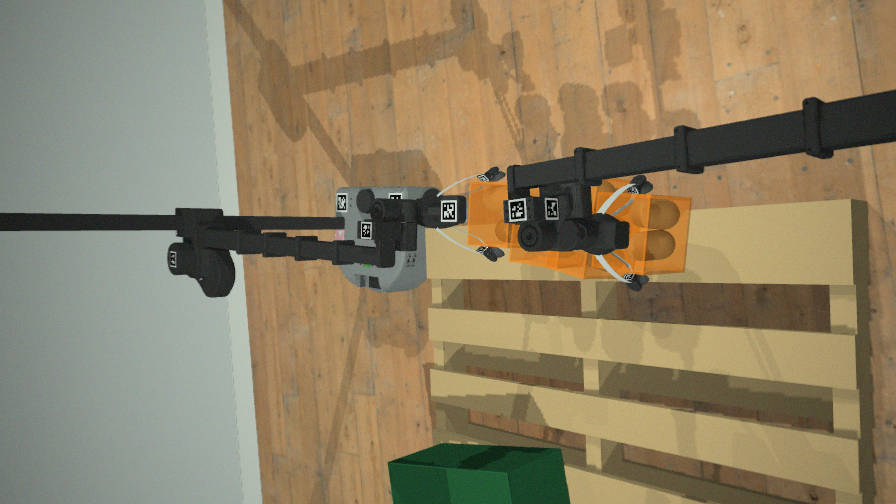

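{"method": "execute_actions", "body": {
  "actions": [
    {"r2":{"base":{"translate_m":0.08}},"r1":{"base":{"translate_m":-0.08}}}
  ],
  "cameras": []
}}

{"method": "execute_actions", "body": {
  "actions": [
    {"r2":{"joints":{"lift_m":0.34}},"r1":{"joints":{"lift_m":0.34}}}
  ],
  "cameras": []
}}

{"method": "execute_actions", "body": {
  "actions": [
    {"r1":{"joints":{"gripper_m":0.179}}}
  ],
  "cameras": []
}}

{"method": "execute_actions", "body": {
  "actions": [
    {"r1":{"joints":{"lift_m":0.75,"head_pan_rad":-2.3,"wrist_pitch_rad":-1.55}}}
  ],
  "cameras": ["r1_head_camera","r2_head_camera"]
}}

Scene clock: 374.67 s.
r1.base_odometry: x=-3.526 y=-1.644 heading=+0.274 (m, m, rad; r1's odometry frame)
r1.turned_by_wheels: +0.000 (rad since the last result)
r1.turned_by_imu: +0.001 (rad since the last result)
r1.base_tilt: forward=+0.1 right=+0.5 (deg)
r1.lidar_m: 4.88 1.97 1.27 1.14 1.15 1.40 2.73 0.66 0.74 1.49 3.64 4.45
r1.head_depth_mm: 3571 2820 2190 1700 1315 1224 1097 / 3517 2794 2179 1683 1392 1256 1081 / 3512 2769 2157 1690 1417 1226 1051 / 3402 2792 2170 1658 1183 1177 1035 / 3293 2548 1742 1640 1399 1275 1147 / 3275 2545 2161 1755 1492 1294 1141 / 3204 2704 2128 1755 1489 1289 1142
r1.base_status: done
r1.joint_positions: lift_m=+0.400 arm_m=+0.460 wrist_yaw_rad=-0.004 wrist_pitch_rad=-1.437 wrist_roll_rad=-0.033 gripper_m=+0.111 head_pan_rad=-1.577 head_tilt_rad=-0.889
r1.joint_status: not commanded
r1.on_its_own: gripper_m is held at +0.110, not at your +0.100, by its stall guard, which is not easing now; wrist_pitch_rad is at rest, and its effort (-31) is outside its rest range (-20 to +32)
r1.motor_effort: left_wheel=+1(6) right_wheel=+3(3) lift_m=+40(39) arm_m=-3(3) wrist_yaw_rad=+5(4) wrist_pitch_rad=-31(31) wrist_roll_rad=-4(4) gripper_m=-24(24) head_pan_rad=+3(3) head_tilt_rad=-4(4) (%)
r1.hand_pose: x=-0.0217 y=-0.6154 z=+0.2814 quat_wxyz=(+0.540, +0.472, -0.524, -0.459) (m; r1's base frame)
r1.wrist_depth_mm: 413 417 144 161 160 329 466 / 410 424 161 201 205 330 470 / 414 424 215 210 207 331 357 / 415 424 137 205 449 333 431 / 417 423 134 193 452 332 469 / - 141 135 194 452 336 359 / 419 429 313 318 456 - 354
r2.base_odometry: x=+1.226 y=+4.322 heading=+1.508 (m, m, rad; r2's odometry frame)
r2.turned_by_wheels: +0.000 (rad since the last result)
r2.turned_by_imu: +0.001 (rad since the last result)
r2.base_tilt: forward=-0.4 right=-0.1 (deg)
r2.lidar_m: 3.61 3.25 2.26 2.13 2.18 2.85 5.12 4.04 2.80 1.49 0.95 1.15
r2.head_depth_mm: 2322 2605 2266 1793 1477 1265 1100 / 2291 2638 2261 1792 1476 1282 1121 / 2261 2630 2281 1754 - 1128 1042 / 2220 1563 1811 1636 1399 1199 1057 / 2220 2558 2300 1703 1392 1207 1057 / 2206 2517 2320 1685 1383 1190 1048 / 2177 2480 2339 1578 1334 1222 1062
r2.base_status: done
r2.joint_positions: lift_m=+0.400 arm_m=+0.420 wrist_yaw_rad=-0.001 wrist_pitch_rad=-1.454 wrist_roll_rad=+0.104 gripper_m=+0.111 head_pan_rad=-1.563 head_tilt_rad=-0.792
r2.joint_status: not commanded
r2.on_its_own: gripper_m is held at +0.110, not at your +0.100, by its stall guard, which is not easing now; wrist_pitch_rad is at rest, and its effort (-31) is outside its rest range (-20 to +32)
r2.motor_effort: left_wheel=-4(6) right_wheel=+4(8) lift_m=+21(21) arm_m=-4(3) wrist_yaw_rad=+1(2) wrist_pitch_rad=-31(31) wrist_roll_rad=-1(1) gripper_m=-19(20) head_pan_rad=-2(2) head_tilt_rad=-3(3) (%)
r2.hand_pose: x=-0.0216 y=-0.5712 z=+0.2817 quat_wxyz=(+0.500, +0.445, -0.555, -0.495) (m; r2's base frame)
r2.wrist_depth_mm: 338 317 315 161 167 147 415 / 330 322 206 168 167 155 416 / 332 434 322 221 216 431 422 / 336 454 329 200 197 435 424 / 338 454 331 198 196 435 432 / 343 466 333 329 323 443 434 / 346 463 337 462 329 442 444
pictures: none
No camera images: the call's "cameras" was empty. Leave "cameras" out to get every camera's image.

Scene clock: 376.03 s.
r1.base_odometry: x=-3.526 y=-1.644 heading=+0.274 (m, m, rad; r1's odometry frame)
r1.turned_by_wheels: +0.000 (rad since the last result)
r1.turned_by_imu: +0.000 (rad since the last result)
r1.base_tilt: forward=+0.1 right=+0.3 (deg)
r1.lidar_m: 4.87 1.97 1.27 1.14 1.15 1.40 2.72 0.66 0.74 0.58 3.64 4.47
r1.head_depth_mm: 3626 2823 2175 1705 1315 1223 1102 / 3516 2810 2194 1668 1395 1242 1078 / 3525 2812 2144 1697 1387 1202 1060 / 3425 2791 2174 1600 1221 1176 1035 / 3299 2553 1757 1641 1401 1270 1143 / 3292 2447 2139 1763 1494 1297 1137 / 3211 2736 2125 1741 1483 1295 1137
r1.base_status: not commanded
r1.joint_positions: lift_m=+0.340 arm_m=+0.460 wrist_yaw_rad=-0.004 wrist_pitch_rad=-1.459 wrist_roll_rad=-0.032 gripper_m=+0.111 head_pan_rad=-1.577 head_tilt_rad=-0.889
r1.joint_status: all done
r1.on_its_own: gripper_m is held at +0.110, not at your +0.100, by its stall guard, which is not easing now; wrist_pitch_rad is at rest, and its effort (-25) is outside its rest range (-20 to +32)
r1.motor_effort: left_wheel=-1(0) right_wheel=+2(3) lift_m=+35(39) arm_m=-3(3) wrist_yaw_rad=+5(4) wrist_pitch_rad=-25(31) wrist_roll_rad=-4(4) gripper_m=-23(24) head_pan_rad=+3(3) head_tilt_rad=-4(4) (%)
r1.hand_pose: x=-0.0216 y=-0.6099 z=+0.2214 quat_wxyz=(+0.535, +0.478, -0.519, -0.465) (m; r1's base frame)
r1.wrist_depth_mm: 354 358 136 187 154 264 269 / 355 362 191 190 194 267 270 / 357 363 250 251 203 267 272 / 362 365 132 194 392 268 272 / 361 367 132 191 395 271 409 / - 255 135 200 393 271 410 / 364 372 254 259 396 - 417
r2.base_odometry: x=+1.226 y=+4.322 heading=+1.508 (m, m, rad; r2's odometry frame)
r2.turned_by_wheels: +0.000 (rad since the last result)
r2.turned_by_imu: +0.000 (rad since the last result)
r2.base_tilt: forward=-0.3 right=-0.1 (deg)
r2.lidar_m: 3.61 3.26 2.25 2.13 2.18 2.85 5.15 4.03 2.80 0.53 0.95 1.15
r2.head_depth_mm: 2304 2664 2275 1795 1482 1270 1104 / 2346 2640 2262 1799 1493 1272 1121 / 2275 2631 2274 1744 1471 1123 1044 / 2215 1625 1823 1548 1402 1201 1052 / 2245 2562 2317 1695 1390 1210 1059 / 2191 2542 2340 1696 1384 1190 1048 / 2162 2487 2363 1582 1334 1215 1066
r2.base_status: not commanded
r2.joint_positions: lift_m=+0.340 arm_m=+0.420 wrist_yaw_rad=-0.001 wrist_pitch_rad=-1.476 wrist_roll_rad=+0.104 gripper_m=+0.111 head_pan_rad=-1.563 head_tilt_rad=-0.792
r2.joint_status: all done
r2.on_its_own: gripper_m is held at +0.110, not at your +0.100, by its stall guard, which is not easing now; wrist_pitch_rad is at rest, and its effort (-25) is outside its rest range (-20 to +32)
r2.motor_effort: left_wheel=-3(4) right_wheel=+3(3) lift_m=+17(21) arm_m=-4(4) wrist_yaw_rad=+1(1) wrist_pitch_rad=-25(31) wrist_roll_rad=-1(1) gripper_m=-20(19) head_pan_rad=-1(2) head_tilt_rad=-3(3) (%)
r2.hand_pose: x=-0.0216 y=-0.5654 z=+0.2218 quat_wxyz=(+0.495, +0.450, -0.549, -0.501) (m; r2's base frame)
r2.wrist_depth_mm: 277 256 193 150 162 134 356 / 388 259 197 167 190 146 360 / 392 264 379 256 254 369 365 / 396 270 268 196 194 374 371 / 402 272 277 198 195 260 375 / 292 411 283 396 266 264 380 / 287 415 279 404 271 269 390
pictures: none
No camera images: the call's "cameras" was empty. Leave "cameras" out to get every camera's image.

Scene clock: 378.03 s.
r1.base_odometry: x=-3.526 y=-1.644 heading=+0.274 (m, m, rad; r1's odometry frame)
r1.turned_by_wheels: +0.000 (rad since the last result)
r1.turned_by_imu: +0.000 (rad since the last result)
r1.base_tilt: forward=+0.1 right=+0.3 (deg)
r1.lidar_m: 4.87 1.98 1.27 1.14 1.15 1.40 2.72 0.66 0.74 0.60 3.65 4.43
r1.head_depth_mm: 3619 2841 2188 1702 1310 1222 1097 / 3539 2811 2177 1676 1400 1245 1075 / 3517 2795 2189 1692 1386 1203 1053 / 3424 2762 2158 1577 1232 1168 1030 / 3298 2562 1764 1634 1427 1268 1143 / 3255 2470 2164 1772 1485 1294 1137 / 3224 2736 2132 1745 1483 1292 1141
r1.base_status: not commanded
r1.joint_positions: lift_m=+0.340 arm_m=+0.460 wrist_yaw_rad=+0.002 wrist_pitch_rad=-1.545 wrist_roll_rad=-0.043 gripper_m=+0.179 head_pan_rad=-1.577 head_tilt_rad=-0.890
r1.joint_status: all done
r1.motor_effort: left_wheel=+1(11) right_wheel=-1(12) lift_m=+34(35) arm_m=-3(3) wrist_yaw_rad=-3(5) wrist_pitch_rad=-2(25) wrist_roll_rad=+1(4) gripper_m=+0(97) head_pan_rad=+3(4) head_tilt_rad=-3(4) (%)
r1.hand_pose: x=-0.0217 y=-0.5878 z=+0.2219 quat_wxyz=(+0.518, +0.505, -0.494, -0.482) (m; r1's base frame)
r1.wrist_depth_mm: 344 348 236 193 192 246 251 / 350 355 136 141 246 259 257 / 356 361 136 148 194 266 262 / 360 365 138 196 201 266 267 / 370 373 255 256 395 270 274 / - 384 259 263 403 274 415 / 382 383 265 267 414 - 425
r2.base_odometry: x=+1.226 y=+4.322 heading=+1.508 (m, m, rad; r2's odometry frame)
r2.turned_by_wheels: +0.000 (rad since the last result)
r2.turned_by_imu: +0.001 (rad since the last result)
r2.base_tilt: forward=-0.3 right=-0.1 (deg)
r2.lidar_m: 3.62 3.25 2.25 2.13 2.17 2.84 5.15 4.03 2.80 0.50 0.95 1.15
r2.head_depth_mm: 2321 2647 2257 1785 1464 1260 1108 / 2310 2674 2262 1777 1486 1272 1128 / 2293 2577 2291 1750 1493 1126 1040 / 2236 1616 1816 1547 1474 1206 1049 / 2247 2526 2285 1706 1397 1205 1053 / 2217 2543 2325 1691 1387 1189 1056 / 2182 2502 2327 1579 1338 1218 1059
r2.base_status: not commanded
r2.joint_positions: lift_m=+0.340 arm_m=+0.420 wrist_yaw_rad=-0.001 wrist_pitch_rad=-1.533 wrist_roll_rad=+0.104 gripper_m=+0.111 head_pan_rad=-1.563 head_tilt_rad=-0.792
r2.joint_status: not commanded
r2.on_its_own: gripper_m is held at +0.110, not at your +0.100, by its stall guard, which is not easing now
r2.motor_effort: left_wheel=+0(3) right_wheel=+0(4) lift_m=+17(17) arm_m=-3(4) wrist_yaw_rad=+2(2) wrist_pitch_rad=-8(24) wrist_roll_rad=-1(1) gripper_m=-19(19) head_pan_rad=-3(2) head_tilt_rad=-3(4) (%)
r2.hand_pose: x=-0.0216 y=-0.5509 z=+0.2222 quat_wxyz=(+0.482, +0.464, -0.535, -0.516) (m; r2's base frame)
r2.wrist_depth_mm: 314 247 152 153 153 135 350 / 375 251 157 157 157 143 357 / 386 259 273 253 252 366 364 / 390 265 266 202 198 375 375 / 399 274 274 198 197 264 382 / 291 417 281 275 271 271 392 / 294 423 286 416 278 403 404
pictures: none
No camera images: the call's "cameras" was empty. Leave "cameras" out to get every camera's image.

Scene clock: 382.60 s.
r1.base_odometry: x=-3.526 y=-1.644 heading=+0.274 (m, m, rad; r1's odometry frame)
r1.turned_by_wheels: +0.000 (rad since the last result)
r1.turned_by_imu: +0.000 (rad since the last result)
r1.base_tilt: forward=+0.1 right=+0.4 (deg)
r1.lidar_m: 4.87 1.97 1.26 1.14 1.15 1.40 2.73 0.66 0.74 0.60 3.66 4.41
r1.head_depth_mm: 3586 2815 2167 1678 1507 1302 1162 / 3743 2831 2177 1601 1411 1296 1196 / 3869 2774 2165 1603 1269 1273 - / 3863 2776 2161 1546 1315 - - / 3802 2771 2006 1620 1341 - 1069 / 3824 2755 2124 1641 - 1221 1030 / 3789 2712 2131 1680 1287 1234 1062
r1.base_status: not commanded
r1.joint_positions: lift_m=+0.750 arm_m=+0.460 wrist_yaw_rad=+0.002 wrist_pitch_rad=-1.545 wrist_roll_rad=-0.043 gripper_m=+0.179 head_pan_rad=-2.293 head_tilt_rad=-0.890
r1.joint_status: all done
r1.motor_effort: left_wheel=+1(1) right_wheel=-1(1) lift_m=+43(44) arm_m=-3(3) wrist_yaw_rad=-2(3) wrist_pitch_rad=-1(0) wrist_roll_rad=+2(1) gripper_m=+0(0) head_pan_rad=-3(37) head_tilt_rad=-3(3) (%)
r1.hand_pose: x=-0.0217 y=-0.5876 z=+0.6316 quat_wxyz=(+0.518, +0.505, -0.494, -0.483) (m; r1's base frame)
r1.wrist_depth_mm: 722 737 742 577 649 676 686 / 744 748 757 541 673 679 697 / 753 770 778 605 675 698 699 / 755 765 789 674 797 690 588 / 769 777 808 691 710 703 588 / - 810 807 709 716 712 600 / 814 814 820 721 747 - 602
r2.base_odometry: x=+1.226 y=+4.322 heading=+1.508 (m, m, rad; r2's odometry frame)
r2.turned_by_wheels: +0.000 (rad since the last result)
r2.turned_by_imu: +0.001 (rad since the last result)
r2.base_tilt: forward=-0.3 right=-0.1 (deg)
r2.lidar_m: 3.61 3.25 2.25 2.13 2.18 2.85 5.15 4.03 2.81 0.50 0.95 1.15
r2.head_depth_mm: 2316 2657 2266 1792 1482 1267 1101 / 2291 2638 2268 1799 1486 1265 1126 / 2268 2538 2122 1745 1488 1126 1042 / 1319 890 1931 1708 1485 1202 1057 / 2215 2562 2327 1695 1397 1214 1058 / 2188 2531 2293 1697 1379 1191 1056 / 2190 2480 2317 1570 1336 1222 1058
r2.base_status: not commanded
r2.joint_positions: lift_m=+0.340 arm_m=+0.420 wrist_yaw_rad=-0.001 wrist_pitch_rad=-1.533 wrist_roll_rad=+0.104 gripper_m=+0.111 head_pan_rad=-1.563 head_tilt_rad=-0.792
r2.joint_status: not commanded
r2.on_its_own: gripper_m is held at +0.110, not at your +0.100, by its stall guard, which is not easing now
r2.motor_effort: left_wheel=-1(1) right_wheel=+0(0) lift_m=+17(17) arm_m=-3(3) wrist_yaw_rad=+2(2) wrist_pitch_rad=-8(8) wrist_roll_rad=-1(1) gripper_m=-19(19) head_pan_rad=-2(2) head_tilt_rad=-3(4) (%)
r2.hand_pose: x=-0.0216 y=-0.5509 z=+0.2222 quat_wxyz=(+0.482, +0.464, -0.535, -0.516) (m; r2's base frame)
r2.wrist_depth_mm: 314 246 152 153 153 135 349 / 376 252 157 158 157 143 357 / 387 259 275 254 252 366 366 / 395 265 267 201 198 375 375 / 403 275 272 198 196 264 385 / 292 413 283 275 272 268 392 / 294 420 287 413 278 402 405
pictures: r1_head_camera (sideways: a quarter turn clockwise sets it upright), r2_head_camera (sideways: a quarter turn clockwise sets it upright)
camera_calibration (this result's frames):
r1_head_camera: T_world_to_cam=[[0.515233, 0.514019, -0.685798, 0.90827], [0.705038, -0.709167, -0.0018464, 0.000329898], [-0.487294, -0.482563, -0.72779, 0.907926], [0, 0, 0, 1]] pos_world=[-0.0257765, -0.0285034, 1.28367]
r2_head_camera: T_world_to_cam=[[0.0575576, 0.709368, -0.702485, 0.931169], [0.998244, -0.0507584, 0.0305347, -0.0466355], [-0.0139966, -0.703009, -0.711044, 0.885539], [0, 0, 0, 1]] pos_world=[0.00535232, -0.0403669, 1.28521]
Images, in order (width x height): r1_head_camera 896x504, r2_head_camera 896x504.

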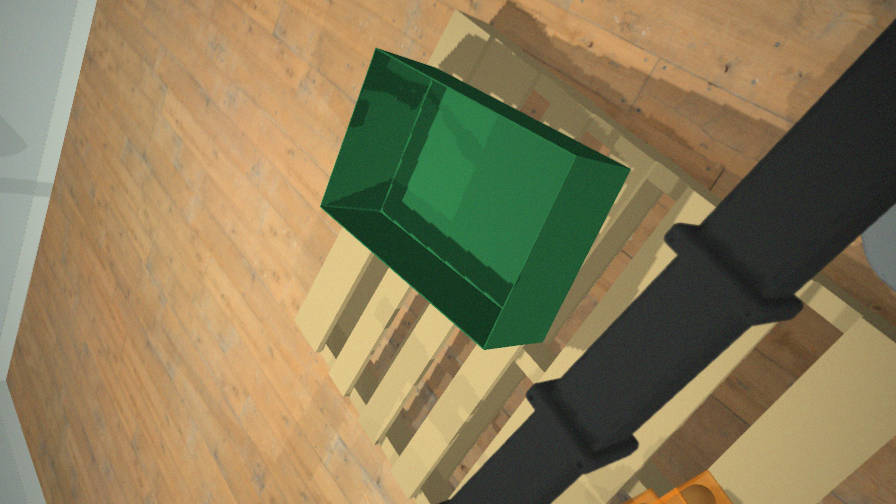

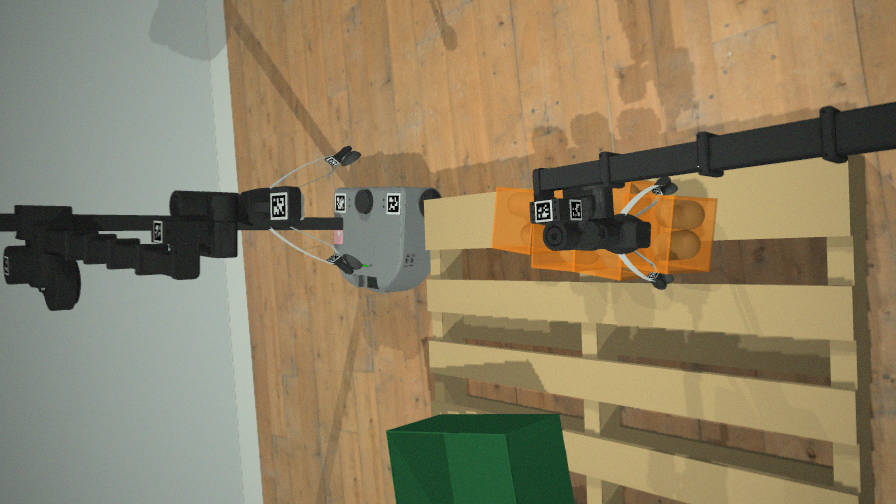

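{"method": "execute_actions", "body": {
  "actions": [
    {"r1":{"base":{"translate_m":-0.495},"joints":{"arm_m":0.40,"lift_m":0.55,"gripper_m":0.08,"head_pan_rad":-1.57}}}
  ],
  "cameras": ["r1_head_camera","r1_wrist_camera"]
}}

Scene clock: 396.97 s.
r1.base_odometry: x=-4.002 y=-1.778 heading=+0.275 (m, m, rad; r1's odometry frame)
r1.turned_by_wheels: +0.000 (rad since the last result)
r1.turned_by_imu: -0.001 (rad since the last result)
r1.base_tilt: forward=+0.1 right=+0.3 (deg)
r1.lidar_m: 5.37 1.86 1.17 1.05 1.06 1.29 2.50 0.56 0.32 0.32 0.74 4.54
r1.head_depth_mm: 3719 2843 2180 1655 1359 1180 1118 / 3629 2812 2193 1671 1338 1192 1113 / 3513 2787 2186 1690 1296 1168 1063 / 3491 2775 2162 - 1291 1183 1067 / 3346 2766 2154 1679 1382 1208 1048 / 3319 2772 2151 1667 1398 1240 1114 / 3249 2750 2072 1633 1343 1228 1064
r1.base_status: done
r1.joint_positions: lift_m=+0.550 arm_m=+0.400 wrist_yaw_rad=+0.002 wrist_pitch_rad=-1.546 wrist_roll_rad=-0.043 gripper_m=+0.080 head_pan_rad=-1.577 head_tilt_rad=-0.890
r1.joint_status: all done
r1.motor_effort: left_wheel=+2(3) right_wheel=-1(6) lift_m=+25(37) arm_m=-6(2) wrist_yaw_rad=-2(3) wrist_pitch_rad=-1(1) wrist_roll_rad=+1(1) gripper_m=+0(95) head_pan_rad=+4(38) head_tilt_rad=-4(3) (%)
r1.hand_pose: x=-0.0217 y=-0.5277 z=+0.4323 quat_wxyz=(+0.518, +0.505, -0.494, -0.483) (m; r1's base frame)
r1.wrist_depth_mm: 429 497 437 336 346 363 381 / 437 545 446 450 456 467 468 / 439 563 452 462 468 472 481 / 450 551 463 468 476 482 492 / 463 571 585 476 481 486 500 / 469 - 571 488 490 499 507 / 486 495 513 489 465 468 462
r2.base_odometry: x=+1.226 y=+4.322 heading=+1.508 (m, m, rad; r2's odometry frame)
r2.turned_by_wheels: +0.000 (rad since the last result)
r2.turned_by_imu: +0.002 (rad since the last result)
r2.base_tilt: forward=-0.4 right=-0.1 (deg)
r2.lidar_m: 3.60 3.24 2.25 2.13 2.18 2.85 5.14 4.03 2.79 0.50 0.95 1.15
r2.head_depth_mm: 2343 2649 2267 1784 1481 1266 1104 / 2324 2677 2282 1791 1487 1263 1125 / 2273 2612 2275 1812 1496 1124 1040 / 2265 2571 2300 1692 1481 1205 1054 / 2242 2545 2309 1694 1388 1204 1061 / 2154 2489 1935 1696 1382 1196 1054 / 2130 1490 1814 1571 1336 1220 1064
r2.base_status: not commanded
r2.joint_positions: lift_m=+0.340 arm_m=+0.420 wrist_yaw_rad=-0.001 wrist_pitch_rad=-1.533 wrist_roll_rad=+0.104 gripper_m=+0.111 head_pan_rad=-1.563 head_tilt_rad=-0.792
r2.joint_status: not commanded
r2.on_its_own: gripper_m is held at +0.110, not at your +0.100, by its stall guard, which is not easing now
r2.motor_effort: left_wheel=+0(0) right_wheel=+0(0) lift_m=+17(17) arm_m=-3(3) wrist_yaw_rad=+1(1) wrist_pitch_rad=-8(8) wrist_roll_rad=-1(1) gripper_m=-20(19) head_pan_rad=-2(4) head_tilt_rad=-3(3) (%)
r2.hand_pose: x=-0.0216 y=-0.5509 z=+0.2222 quat_wxyz=(+0.482, +0.464, -0.535, -0.516) (m; r2's base frame)
r2.wrist_depth_mm: 315 247 151 153 153 135 347 / 375 253 158 157 156 143 357 / 381 259 274 253 251 365 365 / 398 266 267 202 199 374 374 / 402 275 272 198 197 264 383 / 293 414 281 274 271 270 393 / 292 420 285 415 279 401 406
pictures: r1_head_camera (sideways: a quarter turn clockwise sets it upright), r1_wrist_camera
camera_calibration (this result's frames):
r1_head_camera: T_world_to_cam=[[0.0514665, 0.72597, -0.685798, 0.911099], [0.99737, -0.0724512, -0.0018464, -0.00145333], [-0.0510273, -0.683899, -0.72779, 0.905265], [0, 0, 0, 1]] pos_world=[0.000751671, -0.0424258, 1.28367]
r1_wrist_camera: T_world_to_cam=[[-0.980909, -0.185679, 0.0577983, -0.160207], [-0.176885, 0.975401, 0.13155, 0.495826], [-0.0808026, 0.118815, -0.989623, 0.650106], [0, 0, 0, 1]] pos_world=[-0.0169144, -0.590618, 0.587394]
Images, in order (width x height): r1_head_camera 896x504, r1_wrist_camera 644x364.

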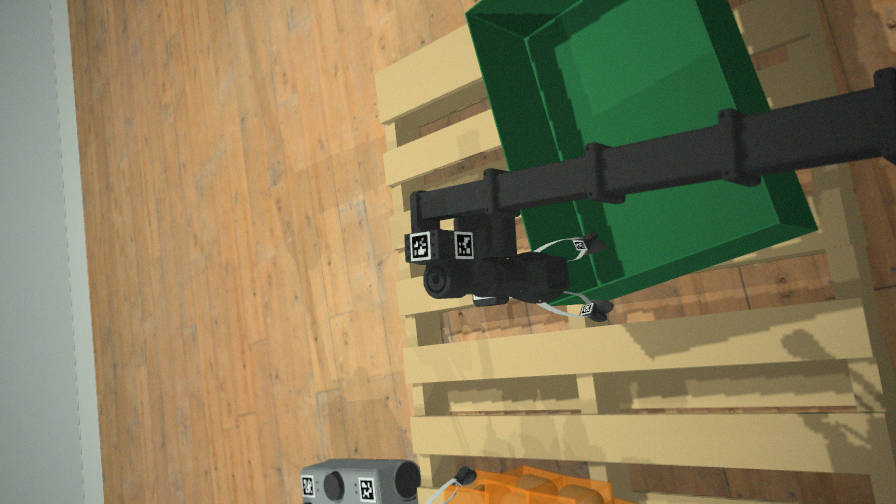

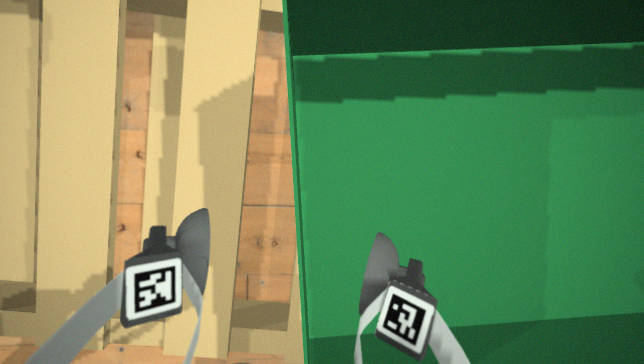

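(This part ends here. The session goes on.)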